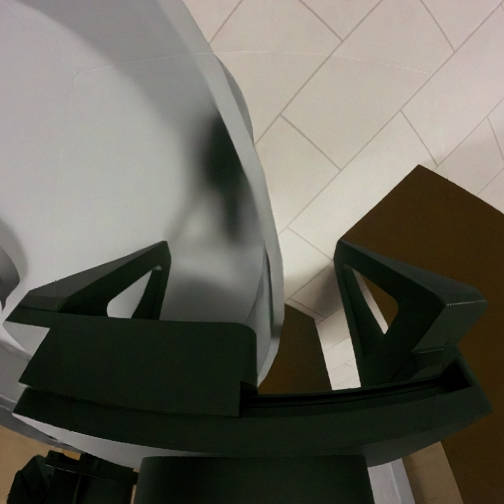

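Scene clock: 10.40 s.
Joint torques (N m, as the arm reports them, + toward a larger angle): arm1=[  0.69 -11.06  -1.97   0.01  -0.17  -0.14] | arm2=[ -0.76 -10.23  -0.57   0.73   0.03   0.2 ] | arm3=[-1.05 -4.78  6.46 -0.46  0.23  0.07] | arm4=[-0.94 -4.3   6.6  -0.92 -0.04  0.  ] | arm5=[  2.61 -17.97  -1.65   0.56  -0.15   0.24] | arm6=[  0.62 -16.21   0.7   -0.26   0.21   0.04]
arm1.joint_positions: joint1_rad=-0.017 joint2_rad=+2.703 joint3_rad=+0.889 joint4_rad=+0.249 joint5_rad=+0.001 joint6_rad=-1.047 gripper_m=+0.001
arm1.joint_status: all done
arm1.hand: x=+0.3754 y=+0.1616 z=+0.3146 quat_wxyz=(+0.000, -0.329, -0.944, +0.001) (m; scene frame)
arm2.joint_positions: joint1_rad=+0.237 joint2_rad=+2.412 joint3_rad=+0.777 joint4_rad=+0.073 joint5_rad=-0.001 joint6_rad=+1.296 gripper_m=+0.002
arm2.joint_status: all done
arm2.hand: x=+0.1368 y=+0.1704 z=+0.3096 quat_wxyz=(-0.002, -0.943, -0.331, -0.001) (m; scene frame)
arm3.joint_positions: joint1_rad=-1.491 joint2_rad=+1.214 joint3_rad=+0.609 joint4_rad=-1.226 joint5_rad=+0.190 joint6_rad=+0.489 gripper_m=+0.095
arm3.joint_status: not commanded
arm3.hand: x=-0.6438 y=+0.5613 z=+0.7186 quat_wxyz=(+0.125, -0.955, +0.247, -0.109) (m; scene frame)
arm4.joint_positions: joint1_rad=+1.601 joint2_rad=+1.490 joint3_rad=+0.799 joint4_rad=-1.414 joint5_rad=-0.043 joint6_rad=-0.500 gripper_m=+0.094
arm4.joint_status: not commanded
arm4.hand: x=-0.7909 y=-0.1200 z=+0.6561 quat_wxyz=(+0.152, +0.962, -0.021, +0.226) (m; scene frame)
arm5.joint_positions: joint1_rad=-0.186 joint2_rad=+2.850 joint3_rad=+1.079 joint4_rad=+0.200 joint5_rad=+0.001 joint6_rad=-1.278 gripper_m=+0.002
arm5.joint_status: all done
arm5.hand: x=+0.1322 y=-0.1505 z=+0.3119 quat_wxyz=(-0.001, +0.949, -0.316, -0.001) (m; scene frame)
arm6.joint_positions: joint1_rad=-0.098 joint2_rad=+2.551 joint3_rad=+1.046 joint4_rad=-0.052 joint5_rad=-0.001 joint6_rad=+1.129 gripper_m=+0.002
arm6.joint_status: all done
arm6.hand: x=+0.3775 y=-0.1297 z=+0.3141 quat_wxyz=(-0.002, +0.322, -0.947, -0.001) (m; scene frame)
pictures: none
No camera images: the call's "cameras" was empty. Leave "cameras" out to get every camera's image.

Call:
execute_actions(actions=[{"arm1":{"joints":{"joint2_rad":2.328,"joint3_rad":0.698,"joint4_rad":0.119,"joint6_rad":-1.05}},"arm2":{"joints":{"joint2_rad":2.019,"joint3_rad":0.679,"joint4_rad":-0.146}},"arm5":{"joints":{"joint2_rad":2.496,"joint3_rad":0.864,"joint4_rad":0.131,"joint6_rad":-1.278}},"arm6":{"joints":{"joint2_rad":2.2,"joint3_rad":0.936,"joint4_rad":-0.201}}}], cameras=[])

Call:
execute_actions(actions=[{"arm1":{"joints":{"joint2_rad":2.009,"joint3_rad":0.61,"joint4_rad":-0.092}},"arm2":{"joints":{"joint2_rad":1.71,"joint3_rad":0.67,"joint4_rad":-0.421}},"arm5":{"joints":{"joint2_rad":2.214,"joint3_rad":0.736,"joint4_rad":-0.013}},"arm6":{"joints":{"joint2_rad":1.943,"joint3_rad":0.894,"joint4_rad":-0.397}}}], cameras=[])

Call:
execute_actions(actions=[{"arm1":{"joints":{"joint2_rad":1.712,"joint3_rad":0.6,"joint4_rad":-0.353}},"arm2":{"joints":{"joint2_rad":1.469,"joint3_rad":0.729,"joint4_rad":-0.696}},"arm5":{"joints":{"joint2_rad":1.942,"joint3_rad":0.68,"joint4_rad":-0.209}},"arm6":{"joints":{"joint2_rad":1.73,"joint3_rad":0.907,"joint4_rad":-0.607}}}], cameras=[])

Call:
execute_actions(actions=[{"arm1":{"joints":{"joint2_rad":1.475,"joint3_rad":0.646,"joint4_rad":-0.605}},"arm2":{"joints":{"joint2_rad":1.305,"joint3_rad":0.818,"joint4_rad":-0.925}},"arm5":{"joints":{"joint2_rad":1.706,"joint3_rad":0.68,"joint4_rad":-0.42}},"arm6":{"joints":{"joint2_rad":1.57,"joint3_rad":0.958,"joint4_rad":-0.795}}}], cameras=[])

Call:
execute_actions(actions=[{"arm1":{"joints":{"joint2_rad":1.286,"joint3_rad":0.732,"joint4_rad":-0.85}},"arm2":{"joints":{"joint2_rad":1.194,"joint3_rad":0.938,"joint4_rad":-1.14}},"arm5":{"joints":{"joint2_rad":1.494,"joint3_rad":0.731,"joint4_rad":-0.645}},"arm6":{"joints":{"joint2_rad":1.446,"joint3_rad":1.047,"joint4_rad":-0.99}}}], cameras=["cam_high"])

Scene clock: 15.60 s.
Joint torques (N m, as the arm reports them, + toward a larger angle): arm1=[  0.59 -17.5   -2.12  -0.98  -0.45   0.  ] | arm2=[ -0.7  -16.27   2.62   0.11   0.08   0.18] | arm3=[-1.09 -4.77  6.44 -0.46  0.23  0.08] | arm4=[-0.95 -4.46  6.61 -0.95 -0.03  0.  ] | arm5=[  1.97 -26.69  -3.07  -0.31  -0.07   0.03] | arm6=[  0.33 -24.11   2.99  -0.89   0.22  -0.01]
arm1.joint_positions: joint1_rad=-0.017 joint2_rad=+2.412 joint3_rad=+0.708 joint4_rad=+0.138 joint5_rad=+0.008 joint6_rad=-1.040 gripper_m=+0.001
arm1.joint_status: all done
arm1.hand: x=+0.3744 y=+0.1646 z=+0.4094 quat_wxyz=(+0.003, -0.333, -0.943, +0.001) (m; scene frame)
arm2.joint_positions: joint1_rad=+0.237 joint2_rad=+2.099 joint3_rad=+0.668 joint4_rad=-0.137 joint5_rad=-0.001 joint6_rad=+1.299 gripper_m=+0.002
arm2.joint_status: all done
arm2.hand: x=+0.1364 y=+0.1715 z=+0.4037 quat_wxyz=(+0.001, -0.944, -0.330, -0.001) (m; scene frame)
arm3.joint_positions: joint1_rad=-1.491 joint2_rad=+1.214 joint3_rad=+0.609 joint4_rad=-1.226 joint5_rad=+0.190 joint6_rad=+0.489 gripper_m=+0.095
arm3.joint_status: not commanded
arm3.hand: x=-0.6438 y=+0.5613 z=+0.7186 quat_wxyz=(+0.125, -0.955, +0.247, -0.109) (m; scene frame)
arm4.joint_positions: joint1_rad=+1.601 joint2_rad=+1.490 joint3_rad=+0.799 joint4_rad=-1.414 joint5_rad=-0.043 joint6_rad=-0.500 gripper_m=+0.094
arm4.joint_status: not commanded
arm4.hand: x=-0.7909 y=-0.1200 z=+0.6561 quat_wxyz=(+0.152, +0.962, -0.021, +0.226) (m; scene frame)
arm5.joint_positions: joint1_rad=-0.178 joint2_rad=+2.587 joint3_rad=+0.887 joint4_rad=+0.138 joint5_rad=+0.001 joint6_rad=-1.274 gripper_m=+0.002
arm5.joint_status: all done
arm5.hand: x=+0.1313 y=-0.1461 z=+0.4053 quat_wxyz=(-0.005, +0.949, -0.315, -0.002) (m; scene frame)
arm6.joint_positions: joint1_rad=-0.097 joint2_rad=+2.281 joint3_rad=+0.917 joint4_rad=-0.184 joint5_rad=-0.003 joint6_rad=+1.135 gripper_m=+0.002
arm6.joint_status: all done
arm6.hand: x=+0.3757 y=-0.1271 z=+0.4099 quat_wxyz=(-0.002, +0.320, -0.947, -0.006) (m; scene frame)
pictures: none
No camera images: the call's "cameras" was empty. Leave "cameras" out to get every camera's image.

Scene clock: 16.67 s.
Joint torques (N m, as the arm reports them, + toward a larger angle): arm1=[  1.01 -16.82   1.67  -1.19  -0.52   0.  ] | arm2=[ -0.77 -14.82   7.48   0.09   0.06   0.17] | arm3=[-1.06 -4.76  6.44 -0.45  0.23  0.07] | arm4=[-0.96 -4.37  6.63 -0.92 -0.03  0.  ] | arm5=[  1.9  -26.22  -0.67  -0.35  -0.09  -0.08] | arm6=[  0.87 -22.58   6.    -0.57   0.11   0.03]
arm1.joint_positions: joint1_rad=-0.017 joint2_rad=+2.092 joint3_rad=+0.595 joint4_rad=-0.071 joint5_rad=+0.010 joint6_rad=-1.039 gripper_m=+0.001
arm1.joint_status: all done
arm1.hand: x=+0.3743 y=+0.1660 z=+0.4998 quat_wxyz=(+0.004, -0.333, -0.943, +0.001) (m; scene frame)
arm2.joint_positions: joint1_rad=+0.237 joint2_rad=+1.787 joint3_rad=+0.634 joint4_rad=-0.413 joint5_rad=-0.001 joint6_rad=+1.299 gripper_m=+0.002
arm2.joint_status: all done
arm2.hand: x=+0.1365 y=+0.1709 z=+0.4951 quat_wxyz=(+0.001, -0.944, -0.330, -0.001) (m; scene frame)
arm3.joint_positions: joint1_rad=-1.491 joint2_rad=+1.214 joint3_rad=+0.609 joint4_rad=-1.226 joint5_rad=+0.190 joint6_rad=+0.489 gripper_m=+0.095
arm3.joint_status: not commanded
arm3.hand: x=-0.6438 y=+0.5613 z=+0.7186 quat_wxyz=(+0.125, -0.955, +0.247, -0.109) (m; scene frame)
arm4.joint_positions: joint1_rad=+1.601 joint2_rad=+1.490 joint3_rad=+0.799 joint4_rad=-1.414 joint5_rad=-0.043 joint6_rad=-0.500 gripper_m=+0.094
arm4.joint_status: not commanded
arm4.hand: x=-0.7909 y=-0.1200 z=+0.6561 quat_wxyz=(+0.152, +0.962, -0.021, +0.226) (m; scene frame)
arm5.joint_positions: joint1_rad=-0.176 joint2_rad=+2.306 joint3_rad=+0.747 joint4_rad=-0.001 joint5_rad=+0.000 joint6_rad=-1.273 gripper_m=+0.002
arm5.joint_status: all done
arm5.hand: x=+0.1313 y=-0.1450 z=+0.4959 quat_wxyz=(-0.007, +0.949, -0.314, -0.002) (m; scene frame)
arm6.joint_positions: joint1_rad=-0.097 joint2_rad=+2.019 joint3_rad=+0.855 joint4_rad=-0.386 joint5_rad=-0.001 joint6_rad=+1.135 gripper_m=+0.002
arm6.joint_status: all done
arm6.hand: x=+0.3757 y=-0.1277 z=+0.5017 quat_wxyz=(-0.003, +0.320, -0.948, -0.004) (m; scene frame)
pictures: none
No camera images: the call's "cameras" was empty. Leave "cameras" out to get every camera's image.

Scene clock: 17.77 s.
Joint torques (N m, as the arm reports them, + toward a larger angle): arm1=[  0.71 -15.23   6.42  -1.06  -0.67  -0.04] | arm2=[ -0.51 -12.3   13.66  -0.3    0.04   0.17] | arm3=[-1.03 -4.76  6.45 -0.47  0.22  0.08] | arm4=[-0.97 -4.38  6.6  -0.88 -0.03 -0.01] | arm5=[  1.78 -25.88   2.06  -0.41   0.13  -0.04] | arm6=[  1.06 -20.1    9.04  -0.46   0.06  -0.05]
arm1.joint_positions: joint1_rad=-0.018 joint2_rad=+1.790 joint3_rad=+0.552 joint4_rad=-0.334 joint5_rad=+0.014 joint6_rad=-1.039 gripper_m=+0.001
arm1.joint_status: all done
arm1.hand: x=+0.3734 y=+0.1691 z=+0.5800 quat_wxyz=(+0.007, -0.334, -0.942, -0.001) (m; scene frame)
arm2.joint_positions: joint1_rad=+0.237 joint2_rad=+1.534 joint3_rad=+0.652 joint4_rad=-0.674 joint5_rad=-0.001 joint6_rad=+1.299 gripper_m=+0.002
arm2.joint_status: all done
arm2.hand: x=+0.1355 y=+0.1735 z=+0.5752 quat_wxyz=(-0.005, -0.944, -0.330, -0.001) (m; scene frame)
arm3.joint_positions: joint1_rad=-1.491 joint2_rad=+1.214 joint3_rad=+0.609 joint4_rad=-1.226 joint5_rad=+0.190 joint6_rad=+0.489 gripper_m=+0.095
arm3.joint_status: not commanded
arm3.hand: x=-0.6438 y=+0.5613 z=+0.7186 quat_wxyz=(+0.125, -0.955, +0.247, -0.109) (m; scene frame)
arm4.joint_positions: joint1_rad=+1.601 joint2_rad=+1.490 joint3_rad=+0.799 joint4_rad=-1.414 joint5_rad=-0.043 joint6_rad=-0.500 gripper_m=+0.094
arm4.joint_status: not commanded
arm4.hand: x=-0.7909 y=-0.1200 z=+0.6561 quat_wxyz=(+0.152, +0.962, -0.021, +0.226) (m; scene frame)
arm5.joint_positions: joint1_rad=-0.172 joint2_rad=+2.040 joint3_rad=+0.679 joint4_rad=-0.194 joint5_rad=-0.005 joint6_rad=-1.271 gripper_m=+0.002
arm5.joint_status: all done
arm5.hand: x=+0.1308 y=-0.1414 z=+0.5761 quat_wxyz=(-0.009, +0.950, -0.313, -0.004) (m; scene frame)
arm6.joint_positions: joint1_rad=-0.097 joint2_rad=+1.800 joint3_rad=+0.855 joint4_rad=-0.601 joint5_rad=+0.001 joint6_rad=+1.136 gripper_m=+0.002
arm6.joint_status: all done
arm6.hand: x=+0.3752 y=-0.1264 z=+0.5846 quat_wxyz=(-0.004, +0.319, -0.948, -0.006) (m; scene frame)
pictures: none
No camera images: the call's "cameras" was empty. Leave "cameras" out to get every camera's image.

Scene clock: 19.87 s.
Joint torques (N m, as the arm reports them, + toward a larger angle): arm1=[  1.2  -13.47  11.09  -1.66  -0.67   0.  ] | arm2=[ -0.75 -11.8   16.64  -0.23  -0.14   0.17] | arm3=[-1.05 -4.79  6.45 -0.46  0.23  0.07] | arm4=[-0.93 -4.38  6.63 -0.95 -0.03 -0.01] | arm5=[  2.23 -25.67   6.31  -0.41   0.1   -0.04] | arm6=[  1.47 -18.43  12.86  -0.91   0.2   -0.11]
arm1.joint_positions: joint1_rad=-0.018 joint2_rad=+1.552 joint3_rad=+0.565 joint4_rad=-0.572 joint5_rad=+0.013 joint6_rad=-1.038 gripper_m=+0.001
arm1.joint_status: all done
arm1.hand: x=+0.3733 y=+0.1678 z=+0.6475 quat_wxyz=(+0.005, -0.334, -0.942, +0.005) (m; scene frame)
arm2.joint_positions: joint1_rad=+0.237 joint2_rad=+1.371 joint3_rad=+0.725 joint4_rad=-0.904 joint5_rad=+0.003 joint6_rad=+1.299 gripper_m=+0.002
arm2.joint_status: joint3_rad time_out (moved +0.073 of +0.166); the others done
arm2.on_its_own: joint3_rad reads +0.725 and still pushes toward +0.818 since a time_out
arm2.hand: x=+0.1353 y=+0.1716 z=+0.6439 quat_wxyz=(-0.008, -0.944, -0.330, +0.001) (m; scene frame)
arm3.joint_positions: joint1_rad=-1.491 joint2_rad=+1.214 joint3_rad=+0.609 joint4_rad=-1.226 joint5_rad=+0.190 joint6_rad=+0.489 gripper_m=+0.095
arm3.joint_status: not commanded
arm3.hand: x=-0.6438 y=+0.5613 z=+0.7186 quat_wxyz=(+0.125, -0.955, +0.247, -0.109) (m; scene frame)
arm4.joint_positions: joint1_rad=+1.601 joint2_rad=+1.490 joint3_rad=+0.799 joint4_rad=-1.414 joint5_rad=-0.043 joint6_rad=-0.500 gripper_m=+0.094
arm4.joint_status: not commanded
arm4.hand: x=-0.7909 y=-0.1200 z=+0.6561 quat_wxyz=(+0.152, +0.962, -0.021, +0.226) (m; scene frame)
arm5.joint_positions: joint1_rad=-0.172 joint2_rad=+1.810 joint3_rad=+0.658 joint4_rad=-0.403 joint5_rad=-0.004 joint6_rad=-1.271 gripper_m=+0.002
arm5.joint_status: all done
arm5.hand: x=+0.1310 y=-0.1421 z=+0.6453 quat_wxyz=(-0.009, +0.950, -0.314, -0.004) (m; scene frame)
arm6.joint_positions: joint1_rad=-0.097 joint2_rad=+1.627 joint3_rad=+0.872 joint4_rad=-0.777 joint5_rad=-0.001 joint6_rad=+1.144 gripper_m=+0.002
arm6.joint_status: all done
arm6.hand: x=+0.3754 y=-0.1303 z=+0.6537 quat_wxyz=(-0.004, +0.315, -0.949, -0.014) (m; scene frame)
pictures: none
No camera images: the call's "cameras" was empty. Leave "cameras" out to get every camera's image.

not run: a stop came earlier in this reply.

Call:
execute_actions(actions=[{"arm1":{"joints":{"joint2_rad":1.286,"joint3_rad":0.74,"joint4_rad":-0.85}},"arm2":{"joints":{"joint2_rad":1.194,"joint3_rad":0.945,"joint4_rad":-1.14}},"arm5":{"joints":{"joint2_rad":1.49,"joint3_rad":0.74,"joint4_rad":-0.645}},"arm6":{"joints":{"joint2_rad":1.46,"joint3_rad":1.047,"joint4_rad":-0.99}}}], cameras=["cam_high"])

Scene clock: 22.70 s.
Joint torques (N m, as the arm reports them, + toward a larger angle): arm1=[  0.94 -12.7   15.24  -1.95  -0.68   0.  ] | arm2=[ -0.72 -11.78  19.49  -0.25  -0.42   0.18] | arm3=[-1.05 -4.77  6.45 -0.45  0.23  0.07] | arm4=[-1.04 -4.33  6.58 -0.95 -0.04 -0.01] | arm5=[  2.65 -24.18  12.87  -1.16   0.13  -0.03] | arm6=[  0.8  -16.08  15.69  -0.66   0.29  -0.12]
arm1.joint_positions: joint1_rad=-0.018 joint2_rad=+1.364 joint3_rad=+0.625 joint4_rad=-0.813 joint5_rad=+0.014 joint6_rad=-1.039 gripper_m=+0.001
arm1.joint_status: joint3_rad time_out (moved +0.060 of +0.175); the others done
arm1.on_its_own: joint3_rad reads +0.625 and still pushes toward +0.737 since a time_out
arm1.hand: x=+0.3728 y=+0.1662 z=+0.7134 quat_wxyz=(+0.005, -0.334, -0.942, +0.009) (m; scene frame)
arm2.joint_positions: joint1_rad=+0.237 joint2_rad=+1.265 joint3_rad=+0.833 joint4_rad=-1.119 joint5_rad=+0.010 joint6_rad=+1.299 gripper_m=+0.002
arm2.joint_status: joint3_rad time_out (moved +0.108 of +0.220); the others done
arm2.on_its_own: joint3_rad reads +0.833 and still pushes toward +0.945 since a time_out
arm2.hand: x=+0.1348 y=+0.1701 z=+0.7109 quat_wxyz=(-0.008, -0.944, -0.330, +0.004) (m; scene frame)
arm3.joint_positions: joint1_rad=-1.491 joint2_rad=+1.214 joint3_rad=+0.609 joint4_rad=-1.226 joint5_rad=+0.190 joint6_rad=+0.489 gripper_m=+0.095
arm3.joint_status: not commanded
arm3.hand: x=-0.6438 y=+0.5613 z=+0.7186 quat_wxyz=(+0.125, -0.955, +0.247, -0.109) (m; scene frame)
arm4.joint_positions: joint1_rad=+1.601 joint2_rad=+1.490 joint3_rad=+0.799 joint4_rad=-1.414 joint5_rad=-0.043 joint6_rad=-0.500 gripper_m=+0.094
arm4.joint_status: not commanded
arm4.hand: x=-0.7909 y=-0.1200 z=+0.6561 quat_wxyz=(+0.152, +0.962, -0.021, +0.226) (m; scene frame)
arm5.joint_positions: joint1_rad=-0.172 joint2_rad=+1.601 joint3_rad=+0.668 joint4_rad=-0.609 joint5_rad=-0.005 joint6_rad=-1.272 gripper_m=+0.002
arm5.joint_status: all done
arm5.hand: x=+0.1307 y=-0.1432 z=+0.7121 quat_wxyz=(-0.015, +0.950, -0.313, -0.005) (m; scene frame)
arm6.joint_positions: joint1_rad=-0.097 joint2_rad=+1.503 joint3_rad=+0.940 joint4_rad=-0.978 joint5_rad=-0.004 joint6_rad=+1.140 gripper_m=+0.002
arm6.joint_status: joint3_rad time_out (moved +0.067 of +0.175); the others done
arm6.on_its_own: joint3_rad reads +0.940 and still pushes toward +1.047 since a time_out
arm6.hand: x=+0.3753 y=-0.1342 z=+0.7197 quat_wxyz=(-0.002, +0.317, -0.948, -0.009) (m; scene frame)
pictures: cam_high
Images, in order (width x height): cam_high 504x504.

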